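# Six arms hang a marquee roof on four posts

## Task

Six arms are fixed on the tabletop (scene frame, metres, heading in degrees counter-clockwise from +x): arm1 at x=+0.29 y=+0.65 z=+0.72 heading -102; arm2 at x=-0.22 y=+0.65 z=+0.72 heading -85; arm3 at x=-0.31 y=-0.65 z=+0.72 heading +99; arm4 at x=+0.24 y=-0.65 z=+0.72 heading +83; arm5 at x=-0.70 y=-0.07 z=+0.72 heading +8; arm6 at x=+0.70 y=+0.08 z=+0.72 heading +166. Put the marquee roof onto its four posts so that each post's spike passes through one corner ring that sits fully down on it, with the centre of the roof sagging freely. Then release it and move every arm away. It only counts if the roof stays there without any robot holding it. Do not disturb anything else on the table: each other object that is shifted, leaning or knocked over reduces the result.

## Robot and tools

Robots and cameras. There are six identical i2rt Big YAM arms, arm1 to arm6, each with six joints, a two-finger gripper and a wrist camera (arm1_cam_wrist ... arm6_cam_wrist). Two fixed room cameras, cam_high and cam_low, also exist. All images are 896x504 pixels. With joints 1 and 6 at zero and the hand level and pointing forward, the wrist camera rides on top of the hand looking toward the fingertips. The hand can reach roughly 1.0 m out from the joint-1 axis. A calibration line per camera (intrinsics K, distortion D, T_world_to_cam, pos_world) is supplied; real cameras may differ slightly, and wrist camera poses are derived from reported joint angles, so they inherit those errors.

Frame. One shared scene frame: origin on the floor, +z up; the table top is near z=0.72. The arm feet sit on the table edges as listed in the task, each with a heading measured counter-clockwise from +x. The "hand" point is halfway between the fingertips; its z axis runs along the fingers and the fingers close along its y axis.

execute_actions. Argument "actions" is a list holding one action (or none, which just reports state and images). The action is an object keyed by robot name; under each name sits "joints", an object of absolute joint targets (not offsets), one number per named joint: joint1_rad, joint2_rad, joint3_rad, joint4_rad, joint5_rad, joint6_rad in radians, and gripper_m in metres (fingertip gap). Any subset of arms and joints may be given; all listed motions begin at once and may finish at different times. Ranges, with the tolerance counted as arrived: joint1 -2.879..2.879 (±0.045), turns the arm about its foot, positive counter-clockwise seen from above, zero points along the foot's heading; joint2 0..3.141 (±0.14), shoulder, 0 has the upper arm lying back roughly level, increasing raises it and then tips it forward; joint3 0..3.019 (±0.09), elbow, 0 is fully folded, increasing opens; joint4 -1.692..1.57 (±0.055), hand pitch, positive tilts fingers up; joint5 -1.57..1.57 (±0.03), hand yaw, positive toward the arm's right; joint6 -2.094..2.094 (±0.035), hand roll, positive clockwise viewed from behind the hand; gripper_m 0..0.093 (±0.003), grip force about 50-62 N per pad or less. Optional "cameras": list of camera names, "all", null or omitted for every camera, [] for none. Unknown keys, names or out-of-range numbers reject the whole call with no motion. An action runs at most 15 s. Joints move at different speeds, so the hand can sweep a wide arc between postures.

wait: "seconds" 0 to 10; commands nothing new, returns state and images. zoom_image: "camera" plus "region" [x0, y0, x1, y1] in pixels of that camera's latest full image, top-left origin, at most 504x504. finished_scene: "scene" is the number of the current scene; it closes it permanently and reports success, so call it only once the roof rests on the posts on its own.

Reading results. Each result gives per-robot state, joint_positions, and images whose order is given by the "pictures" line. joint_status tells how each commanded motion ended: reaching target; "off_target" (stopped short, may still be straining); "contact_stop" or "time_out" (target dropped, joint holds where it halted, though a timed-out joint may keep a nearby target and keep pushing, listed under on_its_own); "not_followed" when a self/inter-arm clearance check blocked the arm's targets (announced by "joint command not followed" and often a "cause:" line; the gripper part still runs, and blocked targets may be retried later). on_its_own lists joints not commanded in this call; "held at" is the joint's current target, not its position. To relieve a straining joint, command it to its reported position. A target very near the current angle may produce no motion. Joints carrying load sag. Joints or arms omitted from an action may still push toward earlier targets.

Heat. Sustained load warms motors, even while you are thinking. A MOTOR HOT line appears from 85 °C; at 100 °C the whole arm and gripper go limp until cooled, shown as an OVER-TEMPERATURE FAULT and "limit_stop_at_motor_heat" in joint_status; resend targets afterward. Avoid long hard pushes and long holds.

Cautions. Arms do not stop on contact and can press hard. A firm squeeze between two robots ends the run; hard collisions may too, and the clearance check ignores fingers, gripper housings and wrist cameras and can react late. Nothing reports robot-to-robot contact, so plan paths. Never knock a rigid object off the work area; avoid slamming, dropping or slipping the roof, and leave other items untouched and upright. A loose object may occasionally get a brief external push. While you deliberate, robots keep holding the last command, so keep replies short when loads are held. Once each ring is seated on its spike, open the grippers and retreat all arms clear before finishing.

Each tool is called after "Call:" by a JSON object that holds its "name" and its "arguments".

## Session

Call:
{"name": "execute_actions", "arguments": {"actions": []}}

Scene clock: 0.00 s.
arm1.joint_positions: joint1_rad=+0.238 joint2_rad=+0.406 joint3_rad=+0.542 joint4_rad=-1.247 joint5_rad=+0.210 joint6_rad=-0.394 gripper_m=+0.094
arm1.joint_status: not commanded
arm1.hand: x=+0.2618 y=+0.4623 z=+0.9982 quat_wxyz=(-0.048, -0.539, -0.804, +0.244) (m; scene frame)
arm2.joint_positions: joint1_rad=-0.333 joint2_rad=+0.511 joint3_rad=+0.408 joint4_rad=-0.989 joint5_rad=-0.244 joint6_rad=+0.290 gripper_m=+0.094
arm2.joint_status: not commanded
arm2.hand: x=-0.2403 y=+0.4313 z=+0.8903 quat_wxyz=(-0.252, -0.832, -0.488, +0.080) (m; scene frame)
arm3.joint_positions: joint1_rad=+0.090 joint2_rad=+0.350 joint3_rad=+0.633 joint4_rad=-1.417 joint5_rad=+0.311 joint6_rad=+0.502 gripper_m=+0.095
arm3.joint_status: not commanded
arm3.hand: x=-0.3037 y=-0.4831 z=+1.0153 quat_wxyz=(-0.219, +0.581, -0.772, -0.138) (m; scene frame)
arm4.joint_positions: joint1_rad=-0.194 joint2_rad=+0.475 joint3_rad=+0.473 joint4_rad=-1.101 joint5_rad=-0.143 joint6_rad=-0.562 gripper_m=+0.095
arm4.joint_status: not commanded
arm4.hand: x=+0.2838 y=-0.4453 z=+0.8831 quat_wxyz=(-0.197, +0.771, -0.589, -0.140) (m; scene frame)
arm5.joint_positions: joint1_rad=+0.400 joint2_rad=+0.417 joint3_rad=+0.589 joint4_rad=-1.300 joint5_rad=+0.085 joint6_rad=+0.261 gripper_m=+0.095
arm5.joint_status: not commanded
arm5.hand: x=-0.5381 y=+0.0181 z=+0.9811 quat_wxyz=(-0.216, +0.149, -0.963, -0.058) (m; scene frame)
arm6.joint_positions: joint1_rad=-0.290 joint2_rad=+0.495 joint3_rad=+0.440 joint4_rad=-1.066 joint5_rad=-0.294 joint6_rad=-0.188 gripper_m=+0.095
arm6.joint_status: not commanded
arm6.hand: x=+0.5001 y=+0.1511 z=+0.9438 quat_wxyz=(+0.057, +0.953, -0.152, -0.257) (m; scene frame)
pictures: arm1_cam_wrist, arm2_cam_wrist, arm3_cam_wrist, arm4_cam_wrist, arm5_cam_wrist, arm6_cam_wrist, cam_high, cam_low
Images, in order (width x height): arm1_cam_wrist 896x504, arm2_cam_wrist 896x504, arm3_cam_wrist 896x504, arm4_cam_wrist 896x504, arm5_cam_wrist 896x504, arm6_cam_wrist 896x504, cam_high 896x504, cam_low 896x504.

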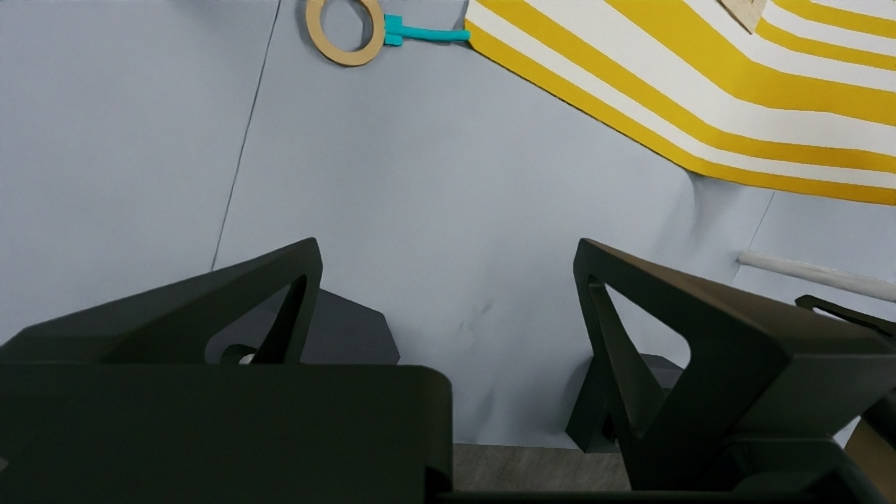

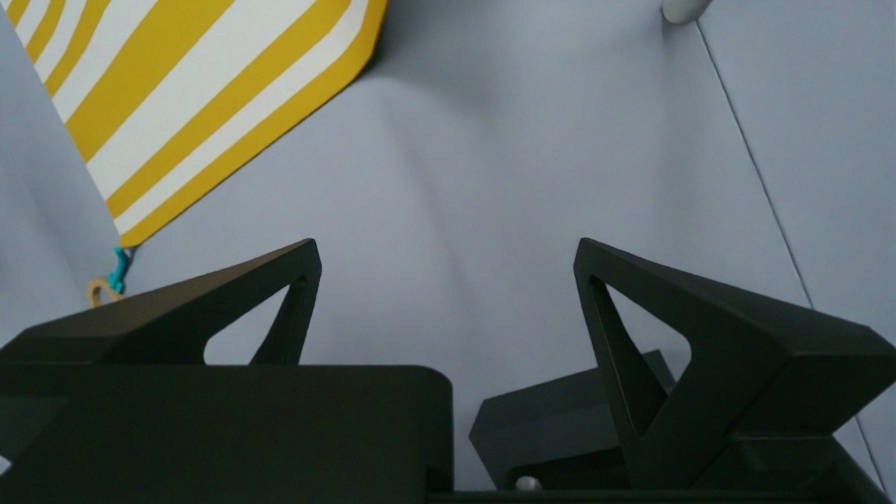

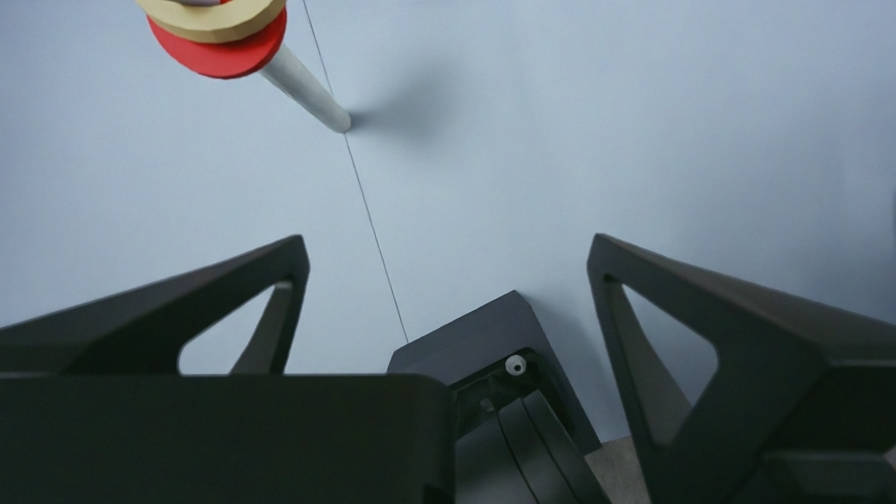

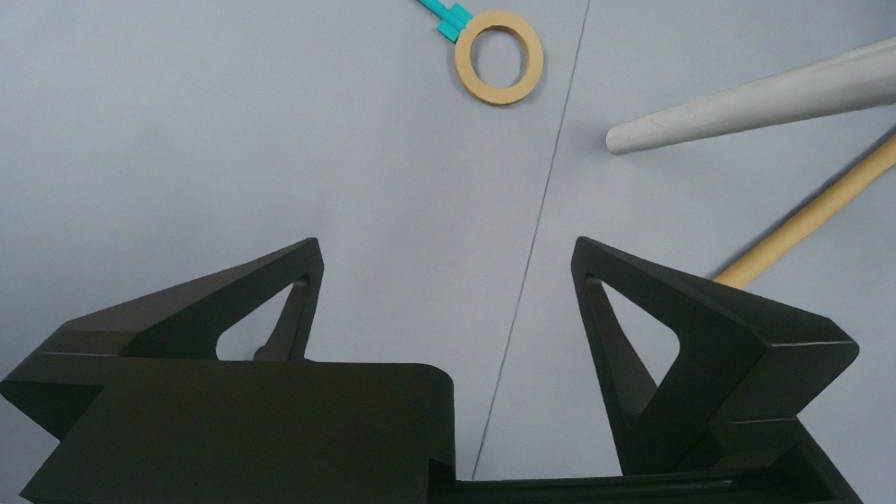

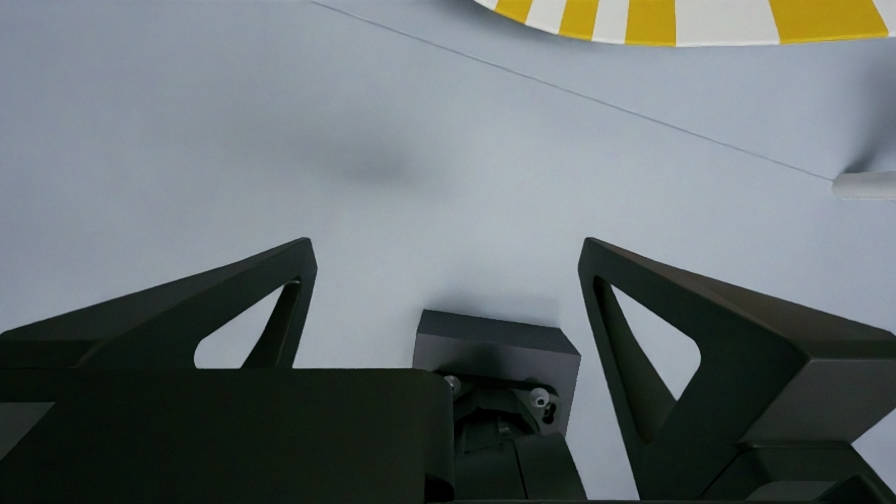

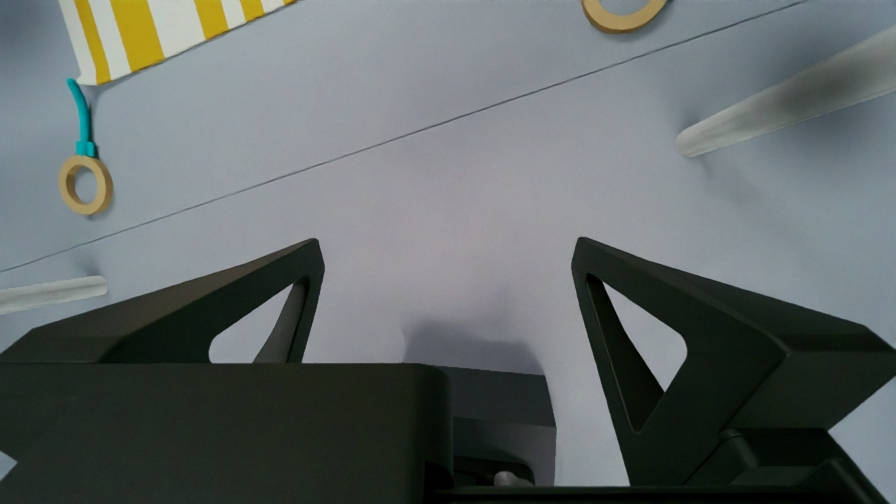

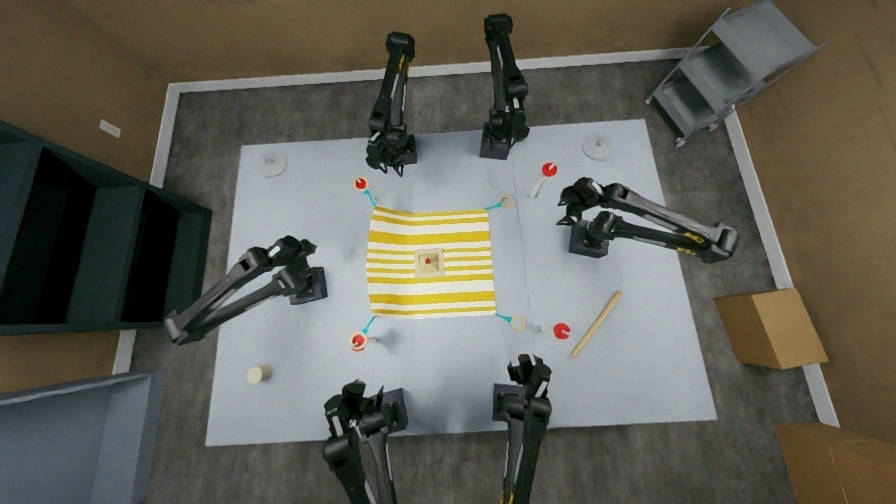

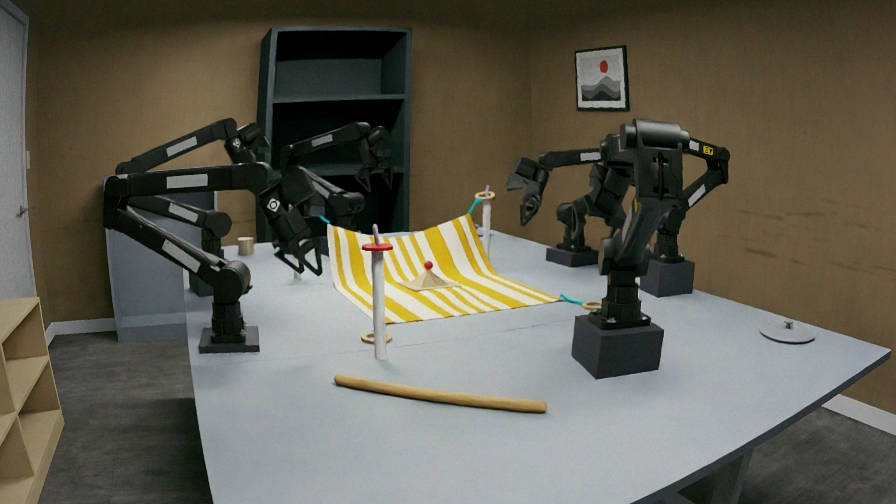

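Call:
{"name": "execute_actions", "arguments": {"actions": [{"arm6":{"joints":{"joint1_rad":0.4,"joint2_rad":0.2}},"arm1":{"joints":{"joint1_rad":0.30,"joint2_rad":1.62,"joint3_rad":0.71,"joint4_rad":-0.62,"joint5_rad":0,"joint6_rad":1.3}},"arm4":{"joints":{"joint1_rad":-0.09,"joint2_rad":1.455,"joint3_rad":0.86,"joint4_rad":-0.92,"joint5_rad":0,"joint6_rad":-1.43}}}], "cameras": ["arm1_cam_wrist","arm4_cam_wrist"]}}

Scene clock: 15.07 s.
arm1.joint_positions: joint1_rad=+0.290 joint2_rad=+1.620 joint3_rad=+0.683 joint4_rad=-0.633 joint5_rad=+0.002 joint6_rad=+1.287 gripper_m=+0.094
arm1.joint_status: all done
arm1.hand: x=+0.3219 y=+0.3169 z=+0.7730 quat_wxyz=(-0.001, -0.982, -0.190, +0.000) (m; scene frame)
arm2.joint_positions: joint1_rad=-0.333 joint2_rad=+0.511 joint3_rad=+0.408 joint4_rad=-0.989 joint5_rad=-0.244 joint6_rad=+0.290 gripper_m=+0.094
arm2.joint_status: not commanded
arm2.hand: x=-0.2403 y=+0.4313 z=+0.8903 quat_wxyz=(-0.252, -0.832, -0.488, +0.080) (m; scene frame)
arm3.joint_positions: joint1_rad=+0.090 joint2_rad=+0.350 joint3_rad=+0.633 joint4_rad=-1.417 joint5_rad=+0.311 joint6_rad=+0.502 gripper_m=+0.095
arm3.joint_status: not commanded
arm3.hand: x=-0.3037 y=-0.4831 z=+1.0153 quat_wxyz=(-0.219, +0.581, -0.772, -0.138) (m; scene frame)
arm4.joint_positions: joint1_rad=-0.095 joint2_rad=+1.460 joint3_rad=+0.841 joint4_rad=-0.927 joint5_rad=-0.003 joint6_rad=-1.418 gripper_m=+0.095
arm4.joint_status: all done
arm4.hand: x=+0.3232 y=-0.2948 z=+0.7849 quat_wxyz=(-0.013, +0.982, -0.191, +0.002) (m; scene frame)
arm5.joint_positions: joint1_rad=+0.400 joint2_rad=+0.417 joint3_rad=+0.589 joint4_rad=-1.300 joint5_rad=+0.085 joint6_rad=+0.261 gripper_m=+0.095
arm5.joint_status: not commanded
arm5.hand: x=-0.5381 y=+0.0181 z=+0.9811 quat_wxyz=(-0.216, +0.149, -0.963, -0.058) (m; scene frame)
arm6.joint_positions: joint1_rad=+0.396 joint2_rad=+0.201 joint3_rad=+0.440 joint4_rad=-1.066 joint5_rad=-0.295 joint6_rad=-0.188 gripper_m=+0.095
arm6.joint_status: all done
arm6.hand: x=+0.5103 y=+0.0102 z=+0.9986 quat_wxyz=(+0.129, +0.902, +0.191, -0.365) (m; scene frame)
pictures: arm1_cam_wrist, arm4_cam_wrist
camera_calibration (this result's frames):
arm1_cam_wrist: T_world_to_cam=[[-0.382129, 0.924068, -0.0086961, -0.161271], [0.751374, 0.316165, 0.579204, -0.78461], [0.537973, 0.214796, -0.815136, 0.51247], [0, 0, 0, 1]] pos_world=[0.252214, 0.287016, 0.870779]
arm4_cam_wrist: T_world_to_cam=[[0.377665, 0.925603, 0.0250679, 0.130092], [0.746435, -0.320357, 0.583271, -0.788536], [0.547908, -0.20157, -0.81189, 0.526493], [0, 0, 0, 1]] pos_world=[0.25099, -0.266902, 0.884124]
Images, in order (width x height): arm1_cam_wrist 896x504, arm4_cam_wrist 896x504.

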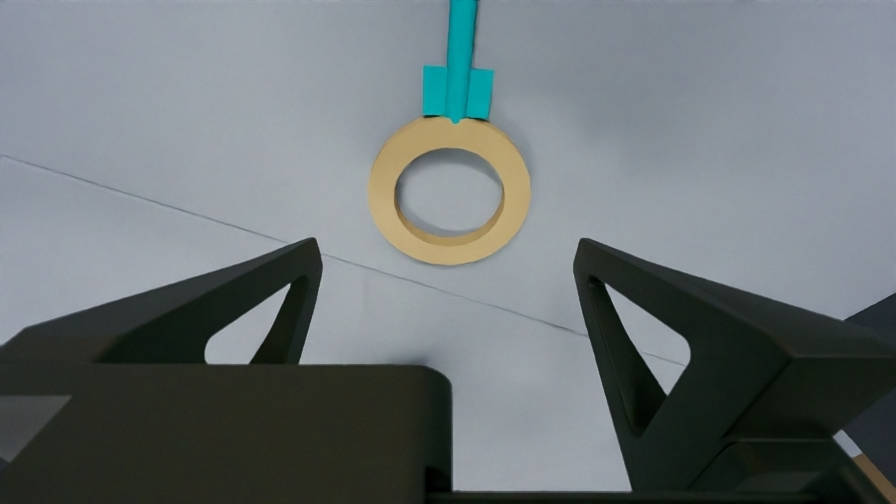

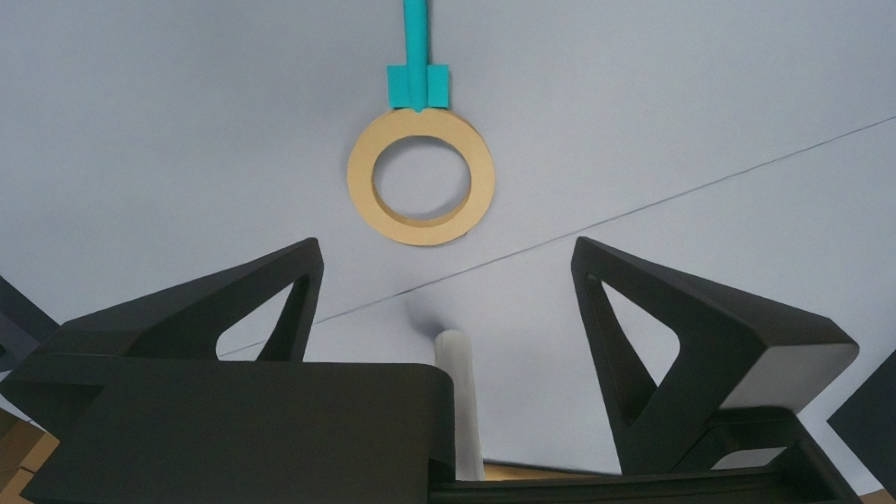

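Call:
{"name": "execute_actions", "arguments": {"actions": [{"arm1":{"joints":{"joint1_rad":0.25,"joint2_rad":1.745,"joint3_rad":0.675,"joint4_rad":-0.49}},"arm4":{"joints":{"joint1_rad":-0.055,"joint2_rad":1.565,"joint3_rad":0.77,"joint4_rad":-0.765}}}], "cameras": ["arm1_cam_wrist","arm4_cam_wrist"]}}

Scene clock: 20.13 s.
arm1.joint_positions: joint1_rad=+0.259 joint2_rad=+1.738 joint3_rad=+0.674 joint4_rad=-0.503 joint5_rad=+0.001 joint6_rad=+1.288 gripper_m=+0.094
arm1.joint_status: all done
arm1.hand: x=+0.3120 y=+0.3125 z=+0.7340 quat_wxyz=(-0.003, -0.985, -0.174, +0.000) (m; scene frame)
arm2.joint_positions: joint1_rad=-0.333 joint2_rad=+0.511 joint3_rad=+0.408 joint4_rad=-0.989 joint5_rad=-0.244 joint6_rad=+0.290 gripper_m=+0.094
arm2.joint_status: not commanded
arm2.hand: x=-0.2403 y=+0.4313 z=+0.8903 quat_wxyz=(-0.252, -0.832, -0.488, +0.080) (m; scene frame)
arm3.joint_positions: joint1_rad=+0.090 joint2_rad=+0.350 joint3_rad=+0.633 joint4_rad=-1.417 joint5_rad=+0.311 joint6_rad=+0.502 gripper_m=+0.095
arm3.joint_status: not commanded
arm3.hand: x=-0.3037 y=-0.4831 z=+1.0153 quat_wxyz=(-0.219, +0.581, -0.772, -0.138) (m; scene frame)
arm4.joint_positions: joint1_rad=-0.060 joint2_rad=+1.561 joint3_rad=+0.766 joint4_rad=-0.780 joint5_rad=-0.001 joint6_rad=-1.419 gripper_m=+0.095
arm4.joint_status: all done
arm4.hand: x=+0.3090 y=-0.3043 z=+0.7291 quat_wxyz=(+0.002, +0.985, -0.173, +0.003) (m; scene frame)
arm5.joint_positions: joint1_rad=+0.400 joint2_rad=+0.417 joint3_rad=+0.589 joint4_rad=-1.300 joint5_rad=+0.085 joint6_rad=+0.261 gripper_m=+0.095
arm5.joint_status: not commanded
arm5.hand: x=-0.5381 y=+0.0181 z=+0.9811 quat_wxyz=(-0.216, +0.149, -0.963, -0.058) (m; scene frame)
arm6.joint_positions: joint1_rad=+0.396 joint2_rad=+0.201 joint3_rad=+0.440 joint4_rad=-1.066 joint5_rad=-0.295 joint6_rad=-0.188 gripper_m=+0.095
arm6.joint_status: not commanded
arm6.hand: x=+0.5103 y=+0.0102 z=+0.9986 quat_wxyz=(+0.129, +0.902, +0.191, -0.365) (m; scene frame)
pictures: arm1_cam_wrist, arm4_cam_wrist
camera_calibration (this result's frames):
arm1_cam_wrist: T_world_to_cam=[[-0.351596, 0.936076, -0.0118977, -0.17223], [0.760527, 0.293023, 0.579427, -0.748955], [0.545874, 0.194676, -0.814937, 0.490616], [0, 0, 0, 1]] pos_world=[0.241231, 0.28517, 0.831736]
arm4_cam_wrist: T_world_to_cam=[[0.344127, 0.938913, -0.00431107, 0.181471], [0.75999, -0.275847, 0.588492, -0.742888], [0.551354, -0.205792, -0.808491, 0.48216], [0, 0, 0, 1]] pos_world=[0.236298, -0.276084, 0.827788]
Images, in order (width x height): arm1_cam_wrist 896x504, arm4_cam_wrist 896x504.

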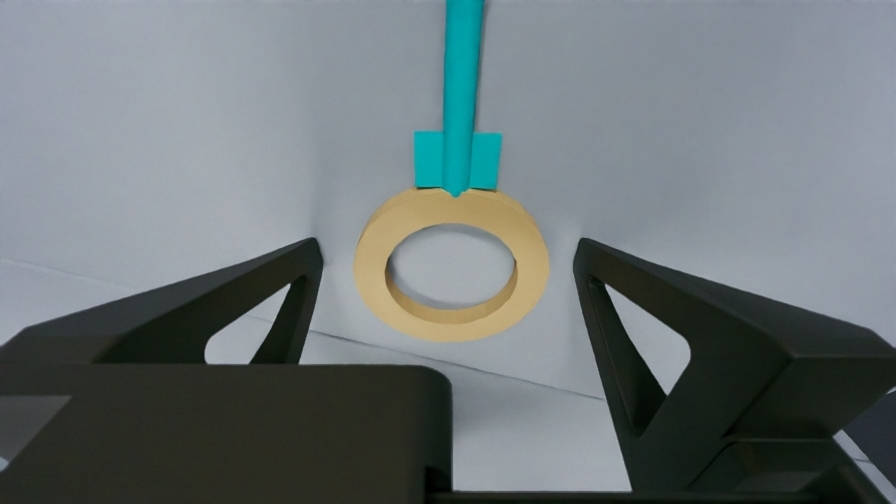

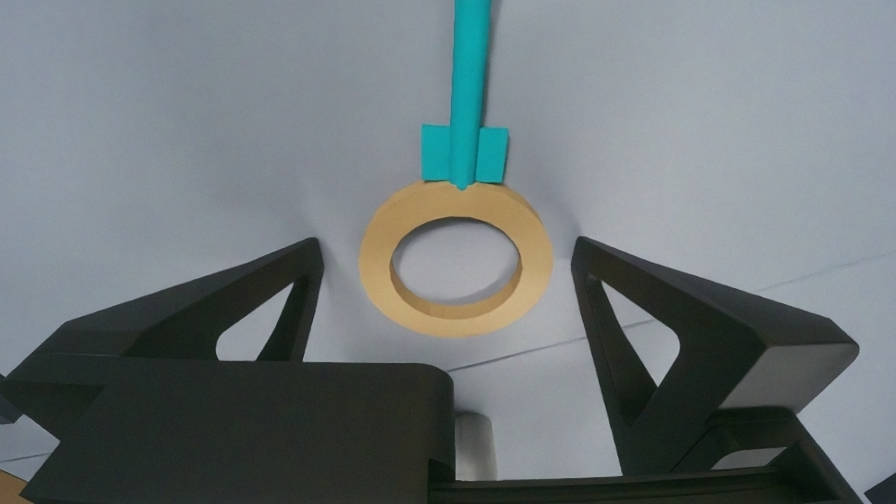

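Call:
{"name": "execute_actions", "arguments": {"actions": [{"arm1":{"joints":{"joint2_rad":1.775}},"arm4":{"joints":{"joint2_rad":1.59}}}], "cameras": []}}

Call:
{"name": "execute_actions", "arguments": {"actions": [{"arm1":{"joints":{"gripper_m":0.05}},"arm4":{"joints":{"gripper_m":0.05}}}], "cameras": []}}

Call:
{"name": "execute_actions", "arguments": {"actions": [{"arm1":{"joints":{"joint2_rad":1.29,"joint3_rad":1.31,"joint4_rad":-1.58}},"arm4":{"joints":{"joint2_rad":1.32,"joint3_rad":1.46,"joint4_rad":-1.69}}}], "cameras": ["cam_low"]}}

Call:
{"name": "execute_actions", "arguments": {"actions": [{"arm1":{"joints":{"joint1_rad":0.73}},"arm4":{"joints":{"joint1_rad":-0.425}}}], "cameras": ["arm1_cam_wrist","arm4_cam_wrist","cam_low"]}}

Scene clock: 27.97 s.
arm1.joint_positions: joint1_rad=+0.259 joint2_rad=+1.741 joint3_rad=+0.674 joint4_rad=-0.503 joint5_rad=+0.001 joint6_rad=+1.289 gripper_m=+0.094
arm1.joint_status: all done
arm1.hand: x=+0.3120 y=+0.3129 z=+0.7332 quat_wxyz=(-0.002, -0.985, -0.173, -0.001) (m; scene frame)
arm2.joint_positions: joint1_rad=-0.333 joint2_rad=+0.511 joint3_rad=+0.408 joint4_rad=-0.989 joint5_rad=-0.244 joint6_rad=+0.290 gripper_m=+0.094
arm2.joint_status: not commanded
arm2.hand: x=-0.2403 y=+0.4313 z=+0.8903 quat_wxyz=(-0.252, -0.832, -0.488, +0.080) (m; scene frame)
arm3.joint_positions: joint1_rad=+0.090 joint2_rad=+0.350 joint3_rad=+0.633 joint4_rad=-1.417 joint5_rad=+0.311 joint6_rad=+0.502 gripper_m=+0.095
arm3.joint_status: not commanded
arm3.hand: x=-0.3037 y=-0.4831 z=+1.0153 quat_wxyz=(-0.219, +0.581, -0.772, -0.138) (m; scene frame)
arm4.joint_positions: joint1_rad=-0.060 joint2_rad=+1.567 joint3_rad=+0.766 joint4_rad=-0.778 joint5_rad=-0.001 joint6_rad=-1.420 gripper_m=+0.095
arm4.joint_status: all done
arm4.hand: x=+0.3090 y=-0.3047 z=+0.7270 quat_wxyz=(+0.004, +0.985, -0.173, +0.003) (m; scene frame)
arm5.joint_positions: joint1_rad=+0.400 joint2_rad=+0.417 joint3_rad=+0.589 joint4_rad=-1.300 joint5_rad=+0.085 joint6_rad=+0.261 gripper_m=+0.095
arm5.joint_status: not commanded
arm5.hand: x=-0.5381 y=+0.0181 z=+0.9811 quat_wxyz=(-0.216, +0.149, -0.963, -0.058) (m; scene frame)
arm6.joint_positions: joint1_rad=+0.396 joint2_rad=+0.201 joint3_rad=+0.440 joint4_rad=-1.066 joint5_rad=-0.295 joint6_rad=-0.188 gripper_m=+0.095
arm6.joint_status: not commanded
arm6.hand: x=+0.5103 y=+0.0102 z=+0.9986 quat_wxyz=(+0.129, +0.902, +0.191, -0.365) (m; scene frame)
pictures: none
No camera images: the call's "cameras" was empty. Leave "cameras" out to get every camera's image.

Scene clock: 28.57 s.
arm1.joint_positions: joint1_rad=+0.259 joint2_rad=+1.743 joint3_rad=+0.674 joint4_rad=-0.495 joint5_rad=-0.001 joint6_rad=+1.289 gripper_m=+0.067
arm1.joint_status: gripper_m off_target (ended at +0.067, target +0.050)
arm1.hand: x=+0.3124 y=+0.3115 z=+0.7325 quat_wxyz=(-0.005, -0.985, -0.173, -0.001) (m; scene frame)
arm2.joint_positions: joint1_rad=-0.333 joint2_rad=+0.511 joint3_rad=+0.408 joint4_rad=-0.989 joint5_rad=-0.244 joint6_rad=+0.290 gripper_m=+0.094
arm2.joint_status: not commanded
arm2.hand: x=-0.2403 y=+0.4313 z=+0.8903 quat_wxyz=(-0.252, -0.832, -0.488, +0.080) (m; scene frame)
arm3.joint_positions: joint1_rad=+0.090 joint2_rad=+0.350 joint3_rad=+0.633 joint4_rad=-1.417 joint5_rad=+0.311 joint6_rad=+0.502 gripper_m=+0.095
arm3.joint_status: not commanded
arm3.hand: x=-0.3037 y=-0.4831 z=+1.0153 quat_wxyz=(-0.219, +0.581, -0.772, -0.138) (m; scene frame)
arm4.joint_positions: joint1_rad=-0.060 joint2_rad=+1.568 joint3_rad=+0.766 joint4_rad=-0.776 joint5_rad=-0.001 joint6_rad=-1.420 gripper_m=+0.067
arm4.joint_status: gripper_m off_target (ended at +0.067, target +0.050)
arm4.hand: x=+0.3091 y=-0.3042 z=+0.7269 quat_wxyz=(+0.003, +0.985, -0.173, +0.003) (m; scene frame)
arm5.joint_positions: joint1_rad=+0.400 joint2_rad=+0.417 joint3_rad=+0.589 joint4_rad=-1.300 joint5_rad=+0.085 joint6_rad=+0.261 gripper_m=+0.095
arm5.joint_status: not commanded
arm5.hand: x=-0.5381 y=+0.0181 z=+0.9811 quat_wxyz=(-0.216, +0.149, -0.963, -0.058) (m; scene frame)
arm6.joint_positions: joint1_rad=+0.396 joint2_rad=+0.201 joint3_rad=+0.440 joint4_rad=-1.066 joint5_rad=-0.295 joint6_rad=-0.188 gripper_m=+0.095
arm6.joint_status: not commanded
arm6.hand: x=+0.5103 y=+0.0102 z=+0.9986 quat_wxyz=(+0.129, +0.902, +0.191, -0.365) (m; scene frame)
pictures: none
No camera images: the call's "cameras" was empty. Leave "cameras" out to get every camera's image.

Scene clock: 30.17 s.
arm1.joint_positions: joint1_rad=+0.259 joint2_rad=+1.291 joint3_rad=+1.281 joint4_rad=-1.567 joint5_rad=-0.001 joint6_rad=+1.289 gripper_m=+0.067
arm1.joint_status: all done
arm1.hand: x=+0.3131 y=+0.2883 z=+1.0848 quat_wxyz=(+0.002, -0.985, -0.173, -0.002) (m; scene frame)
arm2.joint_positions: joint1_rad=-0.333 joint2_rad=+0.511 joint3_rad=+0.408 joint4_rad=-0.989 joint5_rad=-0.244 joint6_rad=+0.290 gripper_m=+0.094
arm2.joint_status: not commanded
arm2.hand: x=-0.2403 y=+0.4313 z=+0.8903 quat_wxyz=(-0.252, -0.832, -0.488, +0.080) (m; scene frame)
arm3.joint_positions: joint1_rad=+0.090 joint2_rad=+0.350 joint3_rad=+0.633 joint4_rad=-1.417 joint5_rad=+0.311 joint6_rad=+0.502 gripper_m=+0.095
arm3.joint_status: not commanded
arm3.hand: x=-0.3037 y=-0.4831 z=+1.0153 quat_wxyz=(-0.219, +0.581, -0.772, -0.138) (m; scene frame)
arm4.joint_positions: joint1_rad=-0.060 joint2_rad=+1.315 joint3_rad=+1.409 joint4_rad=-1.677 joint5_rad=-0.001 joint6_rad=-1.420 gripper_m=+0.067
arm4.joint_status: all done
arm4.hand: x=+0.3102 y=-0.2879 z=+1.0420 quat_wxyz=(+0.005, +0.985, -0.173, +0.003) (m; scene frame)
arm5.joint_positions: joint1_rad=+0.400 joint2_rad=+0.417 joint3_rad=+0.589 joint4_rad=-1.300 joint5_rad=+0.085 joint6_rad=+0.261 gripper_m=+0.095
arm5.joint_status: not commanded
arm5.hand: x=-0.5381 y=+0.0181 z=+0.9811 quat_wxyz=(-0.216, +0.149, -0.963, -0.058) (m; scene frame)
arm6.joint_positions: joint1_rad=+0.396 joint2_rad=+0.201 joint3_rad=+0.440 joint4_rad=-1.066 joint5_rad=-0.295 joint6_rad=-0.188 gripper_m=+0.095
arm6.joint_status: not commanded
arm6.hand: x=+0.5103 y=+0.0102 z=+0.9986 quat_wxyz=(+0.129, +0.902, +0.191, -0.365) (m; scene frame)
pictures: cam_low
Images, in order (width x height): cam_low 896x504.

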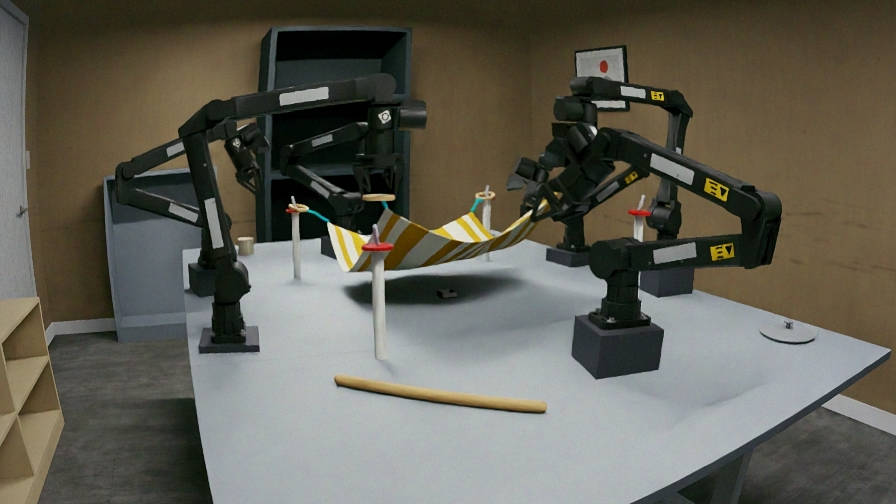

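Scene clock: 31.33 s.
arm1.joint_positions: joint1_rad=+0.718 joint2_rad=+1.291 joint3_rad=+1.281 joint4_rad=-1.569 joint5_rad=+0.009 joint6_rad=+1.290 gripper_m=+0.067
arm1.joint_status: all done
arm1.hand: x=+0.4694 y=+0.3357 z=+1.0852 quat_wxyz=(+0.002, -0.920, -0.392, +0.004) (m; scene frame)
arm2.joint_positions: joint1_rad=-0.333 joint2_rad=+0.511 joint3_rad=+0.408 joint4_rad=-0.989 joint5_rad=-0.244 joint6_rad=+0.290 gripper_m=+0.094
arm2.joint_status: not commanded
arm2.hand: x=-0.2403 y=+0.4313 z=+0.8903 quat_wxyz=(-0.252, -0.832, -0.488, +0.080) (m; scene frame)
arm3.joint_positions: joint1_rad=+0.090 joint2_rad=+0.350 joint3_rad=+0.633 joint4_rad=-1.417 joint5_rad=+0.311 joint6_rad=+0.502 gripper_m=+0.095
arm3.joint_status: not commanded
arm3.hand: x=-0.3037 y=-0.4831 z=+1.0153 quat_wxyz=(-0.219, +0.581, -0.772, -0.138) (m; scene frame)
arm4.joint_positions: joint1_rad=-0.429 joint2_rad=+1.317 joint3_rad=+1.409 joint4_rad=-1.677 joint5_rad=-0.001 joint6_rad=-1.420 gripper_m=+0.067
arm4.joint_status: all done
arm4.hand: x=+0.4359 y=-0.3380 z=+1.0422 quat_wxyz=(+0.005, +0.937, -0.350, +0.001) (m; scene frame)
arm5.joint_positions: joint1_rad=+0.400 joint2_rad=+0.417 joint3_rad=+0.589 joint4_rad=-1.300 joint5_rad=+0.085 joint6_rad=+0.261 gripper_m=+0.095
arm5.joint_status: not commanded
arm5.hand: x=-0.5381 y=+0.0181 z=+0.9811 quat_wxyz=(-0.216, +0.149, -0.963, -0.058) (m; scene frame)
arm6.joint_positions: joint1_rad=+0.396 joint2_rad=+0.201 joint3_rad=+0.440 joint4_rad=-1.066 joint5_rad=-0.295 joint6_rad=-0.188 gripper_m=+0.095
arm6.joint_status: not commanded
arm6.hand: x=+0.5103 y=+0.0102 z=+0.9986 quat_wxyz=(+0.129, +0.902, +0.191, -0.365) (m; scene frame)
pictures: arm1_cam_wrist, arm4_cam_wrist, cam_low
camera_calibration (this result's frames):
arm1_cam_wrist: T_world_to_cam=[[-0.728657, 0.684878, 0.000874391, 0.112982], [0.56078, 0.595892, 0.574838, -1.08194], [0.393173, 0.41935, -0.818267, 0.686205], [0, 0, 0, 1]] pos_world=[0.419256, 0.279579, 1.18334]
arm4_cam_wrist: T_world_to_cam=[[0.658957, 0.752097, -0.0112107, -0.0224248], [0.612375, -0.527764, 0.58861, -1.05377], [0.436775, -0.394734, -0.80834, 0.644343], [0, 0, 0, 1]] pos_world=[0.378648, -0.284934, 1.14086]
Images, in order (width x height): arm1_cam_wrist 896x504, arm4_cam_wrist 896x504, cam_low 896x504.

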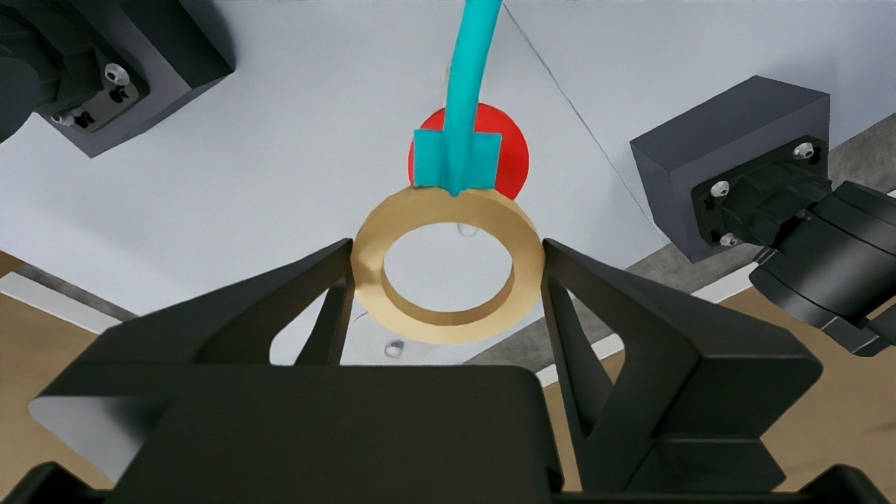

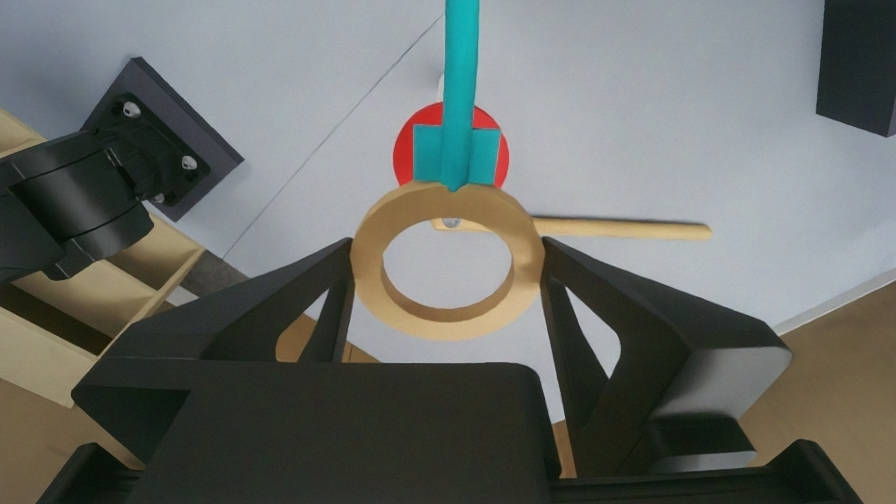

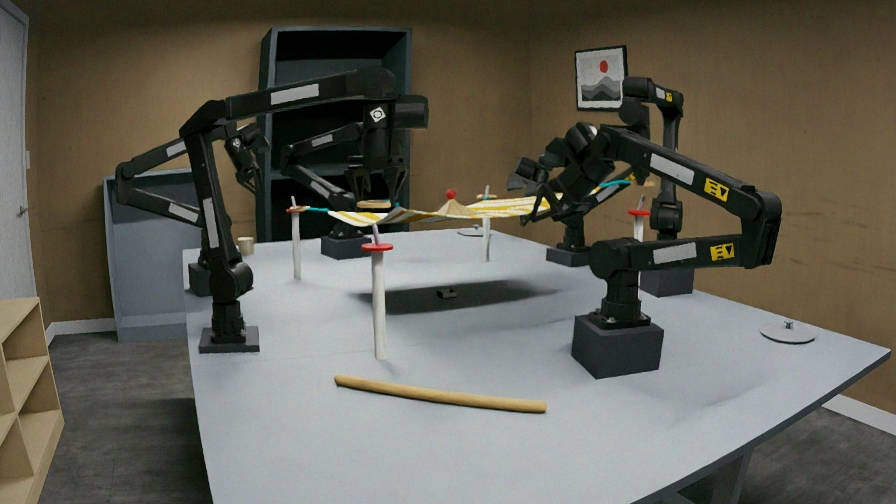

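Aligned; lower ~.07.

Call:
{"name": "execute_actions", "arguments": {"actions": [{"arm1":{"joints":{"joint3_rad":1.1,"joint4_rad":-1.37}},"arm4":{"joints":{"joint3_rad":1.22,"joint4_rad":-1.47}}}], "cameras": ["arm1_cam_wrist","arm4_cam_wrist","cam_low"]}}

Scene clock: 35.53 s.
arm1.joint_positions: joint1_rad=+0.718 joint2_rad=+1.289 joint3_rad=+1.093 joint4_rad=-1.383 joint5_rad=+0.009 joint6_rad=+1.291 gripper_m=+0.067
arm1.joint_status: all done
arm1.hand: x=+0.4655 y=+0.3427 z=+1.0146 quat_wxyz=(+0.002, -0.920, -0.392, +0.004) (m; scene frame)
arm2.joint_positions: joint1_rad=-0.333 joint2_rad=+0.511 joint3_rad=+0.408 joint4_rad=-0.989 joint5_rad=-0.244 joint6_rad=+0.290 gripper_m=+0.094
arm2.joint_status: not commanded
arm2.hand: x=-0.2403 y=+0.4313 z=+0.8903 quat_wxyz=(-0.252, -0.832, -0.488, +0.080) (m; scene frame)
arm3.joint_positions: joint1_rad=+0.090 joint2_rad=+0.350 joint3_rad=+0.633 joint4_rad=-1.417 joint5_rad=+0.311 joint6_rad=+0.502 gripper_m=+0.095
arm3.joint_status: not commanded
arm3.hand: x=-0.3037 y=-0.4831 z=+1.0153 quat_wxyz=(-0.219, +0.581, -0.772, -0.138) (m; scene frame)
arm4.joint_positions: joint1_rad=-0.429 joint2_rad=+1.323 joint3_rad=+1.213 joint4_rad=-1.483 joint5_rad=-0.001 joint6_rad=-1.420 gripper_m=+0.067
arm4.joint_status: all done
arm4.hand: x=+0.4362 y=-0.3384 z=+0.9653 quat_wxyz=(+0.010, +0.937, -0.350, +0.000) (m; scene frame)
arm5.joint_positions: joint1_rad=+0.400 joint2_rad=+0.417 joint3_rad=+0.589 joint4_rad=-1.300 joint5_rad=+0.085 joint6_rad=+0.261 gripper_m=+0.095
arm5.joint_status: not commanded
arm5.hand: x=-0.5381 y=+0.0181 z=+0.9811 quat_wxyz=(-0.216, +0.149, -0.963, -0.058) (m; scene frame)
arm6.joint_positions: joint1_rad=+0.396 joint2_rad=+0.201 joint3_rad=+0.440 joint4_rad=-1.066 joint5_rad=-0.295 joint6_rad=-0.188 gripper_m=+0.095
arm6.joint_status: not commanded
arm6.hand: x=+0.5103 y=+0.0102 z=+0.9986 quat_wxyz=(+0.129, +0.902, +0.191, -0.365) (m; scene frame)
pictures: arm1_cam_wrist, arm4_cam_wrist, cam_low
camera_calibration (this result's frames):
arm1_cam_wrist: T_world_to_cam=[[-0.728396, 0.685156, 0.000872093, 0.105214], [0.561007, 0.59568, 0.574836, -1.04332], [0.393333, 0.419197, -0.818268, 0.627047], [0, 0, 0, 1]] pos_world=[0.415312, 0.286544, 1.11274]
arm4_cam_wrist: T_world_to_cam=[[0.658922, 0.751949, -0.0198785, -0.0148064], [0.615115, -0.523429, 0.589623, -1.0096], [0.432961, -0.400743, -0.807434, 0.580672], [0, 0, 0, 1]] pos_world=[0.37937, -0.284622, 1.06385]
Images, in order (width x height): arm1_cam_wrist 896x504, arm4_cam_wrist 896x504, cam_low 896x504.

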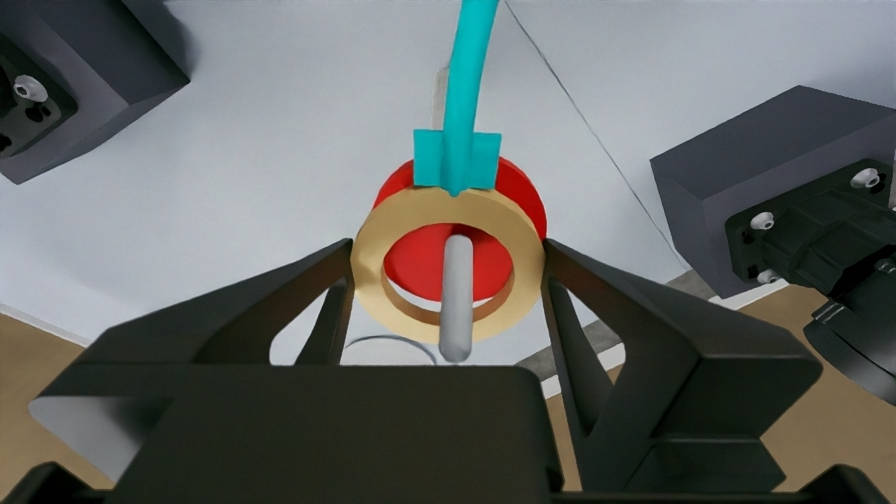

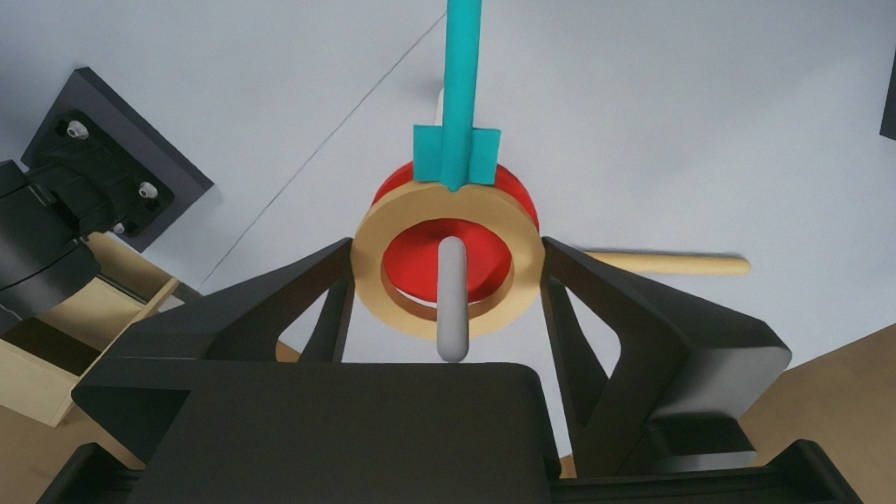

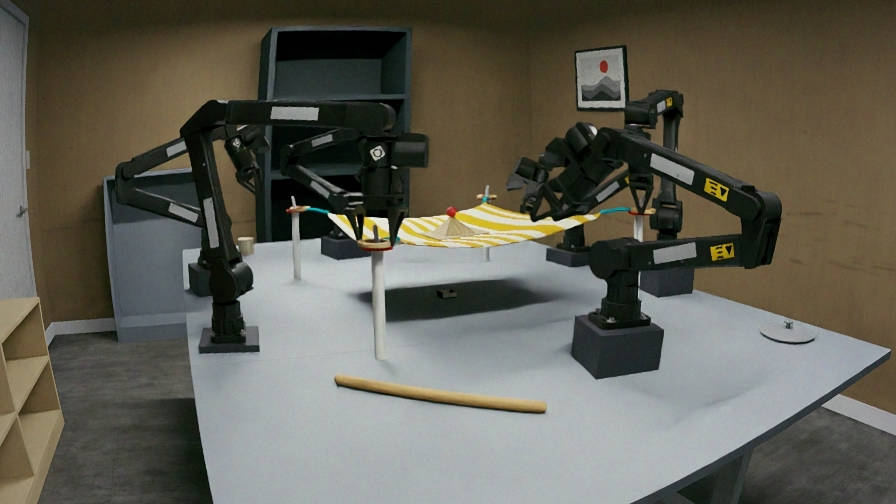

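Call:
{"name": "execute_actions", "arguments": {"actions": [{"arm1":{"joints":{"gripper_m":0.093}},"arm4":{"joints":{"gripper_m":0.093}}}], "cameras": []}}

Call:
{"name": "execute_actions", "arguments": {"actions": [{"arm1":{"joints":{"joint3_rad":1.45,"joint4_rad":-1.69}},"arm4":{"joints":{"joint3_rad":1.58,"joint4_rad":-1.69}},"arm2":{"joints":{"joint1_rad":0.1,"joint2_rad":0.3}}}], "cameras": ["cam_high","cam_low"]}}

Call:
{"name": "finished_scene", "arguments": {"scene": 2}}

Scene clock: 40.93 s.
arm1.joint_positions: joint1_rad=+0.718 joint2_rad=+1.289 joint3_rad=+1.093 joint4_rad=-1.382 joint5_rad=+0.002 joint6_rad=+1.291 gripper_m=+0.093
arm1.joint_status: all done
arm1.hand: x=+0.4667 y=+0.3433 z=+1.0146 quat_wxyz=(+0.002, -0.920, -0.392, +0.001) (m; scene frame)
arm2.joint_positions: joint1_rad=-0.333 joint2_rad=+0.511 joint3_rad=+0.408 joint4_rad=-0.989 joint5_rad=-0.244 joint6_rad=+0.290 gripper_m=+0.094
arm2.joint_status: not commanded
arm2.hand: x=-0.2403 y=+0.4313 z=+0.8903 quat_wxyz=(-0.252, -0.832, -0.488, +0.080) (m; scene frame)
arm3.joint_positions: joint1_rad=+0.090 joint2_rad=+0.350 joint3_rad=+0.633 joint4_rad=-1.417 joint5_rad=+0.311 joint6_rad=+0.502 gripper_m=+0.095
arm3.joint_status: not commanded
arm3.hand: x=-0.3037 y=-0.4831 z=+1.0153 quat_wxyz=(-0.219, +0.581, -0.772, -0.138) (m; scene frame)
arm4.joint_positions: joint1_rad=-0.429 joint2_rad=+1.323 joint3_rad=+1.213 joint4_rad=-1.483 joint5_rad=-0.001 joint6_rad=-1.420 gripper_m=+0.093
arm4.joint_status: all done
arm4.hand: x=+0.4362 y=-0.3384 z=+0.9653 quat_wxyz=(+0.010, +0.937, -0.350, +0.000) (m; scene frame)
arm5.joint_positions: joint1_rad=+0.400 joint2_rad=+0.417 joint3_rad=+0.589 joint4_rad=-1.300 joint5_rad=+0.085 joint6_rad=+0.261 gripper_m=+0.095
arm5.joint_status: not commanded
arm5.hand: x=-0.5381 y=+0.0181 z=+0.9811 quat_wxyz=(-0.216, +0.149, -0.963, -0.058) (m; scene frame)
arm6.joint_positions: joint1_rad=+0.396 joint2_rad=+0.201 joint3_rad=+0.440 joint4_rad=-1.066 joint5_rad=-0.295 joint6_rad=-0.188 gripper_m=+0.095
arm6.joint_status: not commanded
arm6.hand: x=+0.5103 y=+0.0102 z=+0.9986 quat_wxyz=(+0.129, +0.902, +0.191, -0.365) (m; scene frame)
pictures: none
No camera images: the call's "cameras" was empty. Leave "cameras" out to get every camera's image.

Scene clock: 42.03 s.
arm1.joint_positions: joint1_rad=+0.718 joint2_rad=+1.291 joint3_rad=+1.412 joint4_rad=-1.679 joint5_rad=+0.002 joint6_rad=+1.291 gripper_m=+0.093
arm1.joint_status: all done
arm1.hand: x=+0.4717 y=+0.3344 z=+1.1352 quat_wxyz=(-0.008, -0.920, -0.392, -0.001) (m; scene frame)
arm2.joint_positions: joint1_rad=+0.097 joint2_rad=+0.297 joint3_rad=+0.408 joint4_rad=-0.989 joint5_rad=-0.244 joint6_rad=+0.290 gripper_m=+0.094
arm2.joint_status: all done
arm2.hand: x=-0.1478 y=+0.4457 z=+0.9320 quat_wxyz=(-0.348, -0.677, -0.644, +0.083) (m; scene frame)
arm3.joint_positions: joint1_rad=+0.090 joint2_rad=+0.350 joint3_rad=+0.633 joint4_rad=-1.417 joint5_rad=+0.311 joint6_rad=+0.502 gripper_m=+0.095
arm3.joint_status: not commanded
arm3.hand: x=-0.3037 y=-0.4831 z=+1.0153 quat_wxyz=(-0.219, +0.581, -0.772, -0.138) (m; scene frame)
arm4.joint_positions: joint1_rad=-0.429 joint2_rad=+1.322 joint3_rad=+1.541 joint4_rad=-1.677 joint5_rad=-0.001 joint6_rad=-1.420 gripper_m=+0.093
arm4.joint_status: all done
arm4.hand: x=+0.4491 y=-0.3167 z=+1.0916 quat_wxyz=(-0.056, +0.935, -0.350, +0.014) (m; scene frame)
arm5.joint_positions: joint1_rad=+0.400 joint2_rad=+0.417 joint3_rad=+0.589 joint4_rad=-1.300 joint5_rad=+0.085 joint6_rad=+0.261 gripper_m=+0.095
arm5.joint_status: not commanded
arm5.hand: x=-0.5381 y=+0.0181 z=+0.9811 quat_wxyz=(-0.216, +0.149, -0.963, -0.058) (m; scene frame)
arm6.joint_positions: joint1_rad=+0.396 joint2_rad=+0.201 joint3_rad=+0.440 joint4_rad=-1.066 joint5_rad=-0.295 joint6_rad=-0.188 gripper_m=+0.095
arm6.joint_status: not commanded
arm6.hand: x=+0.5103 y=+0.0102 z=+0.9986 quat_wxyz=(+0.129, +0.902, +0.191, -0.365) (m; scene frame)
pictures: cam_high, cam_low
Images, in order (width x height): cam_high 896x504, cam_low 896x504.

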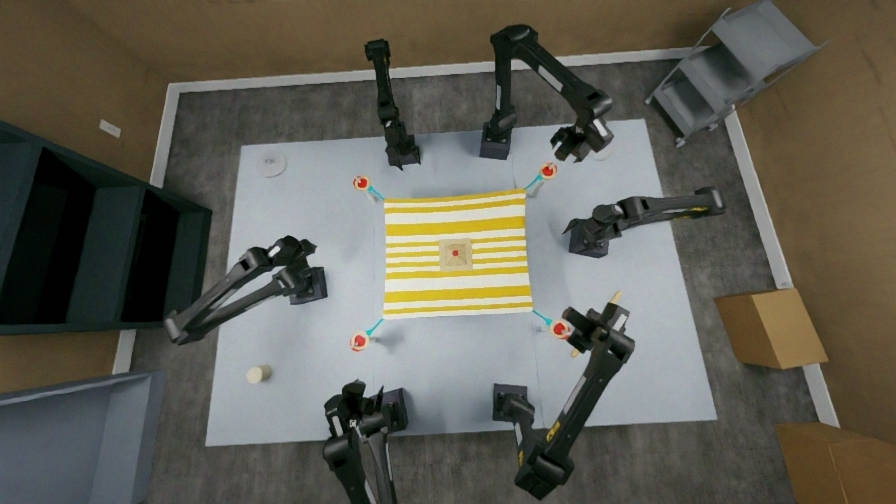

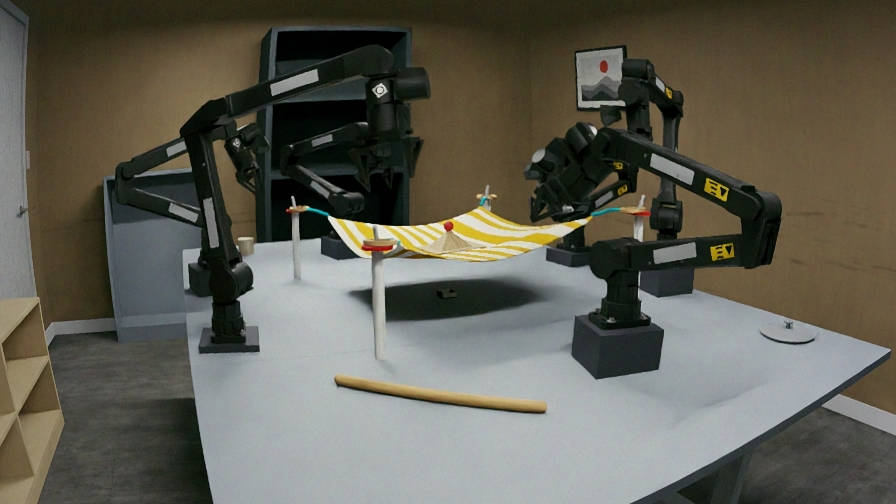

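The scene is finished: the task was done.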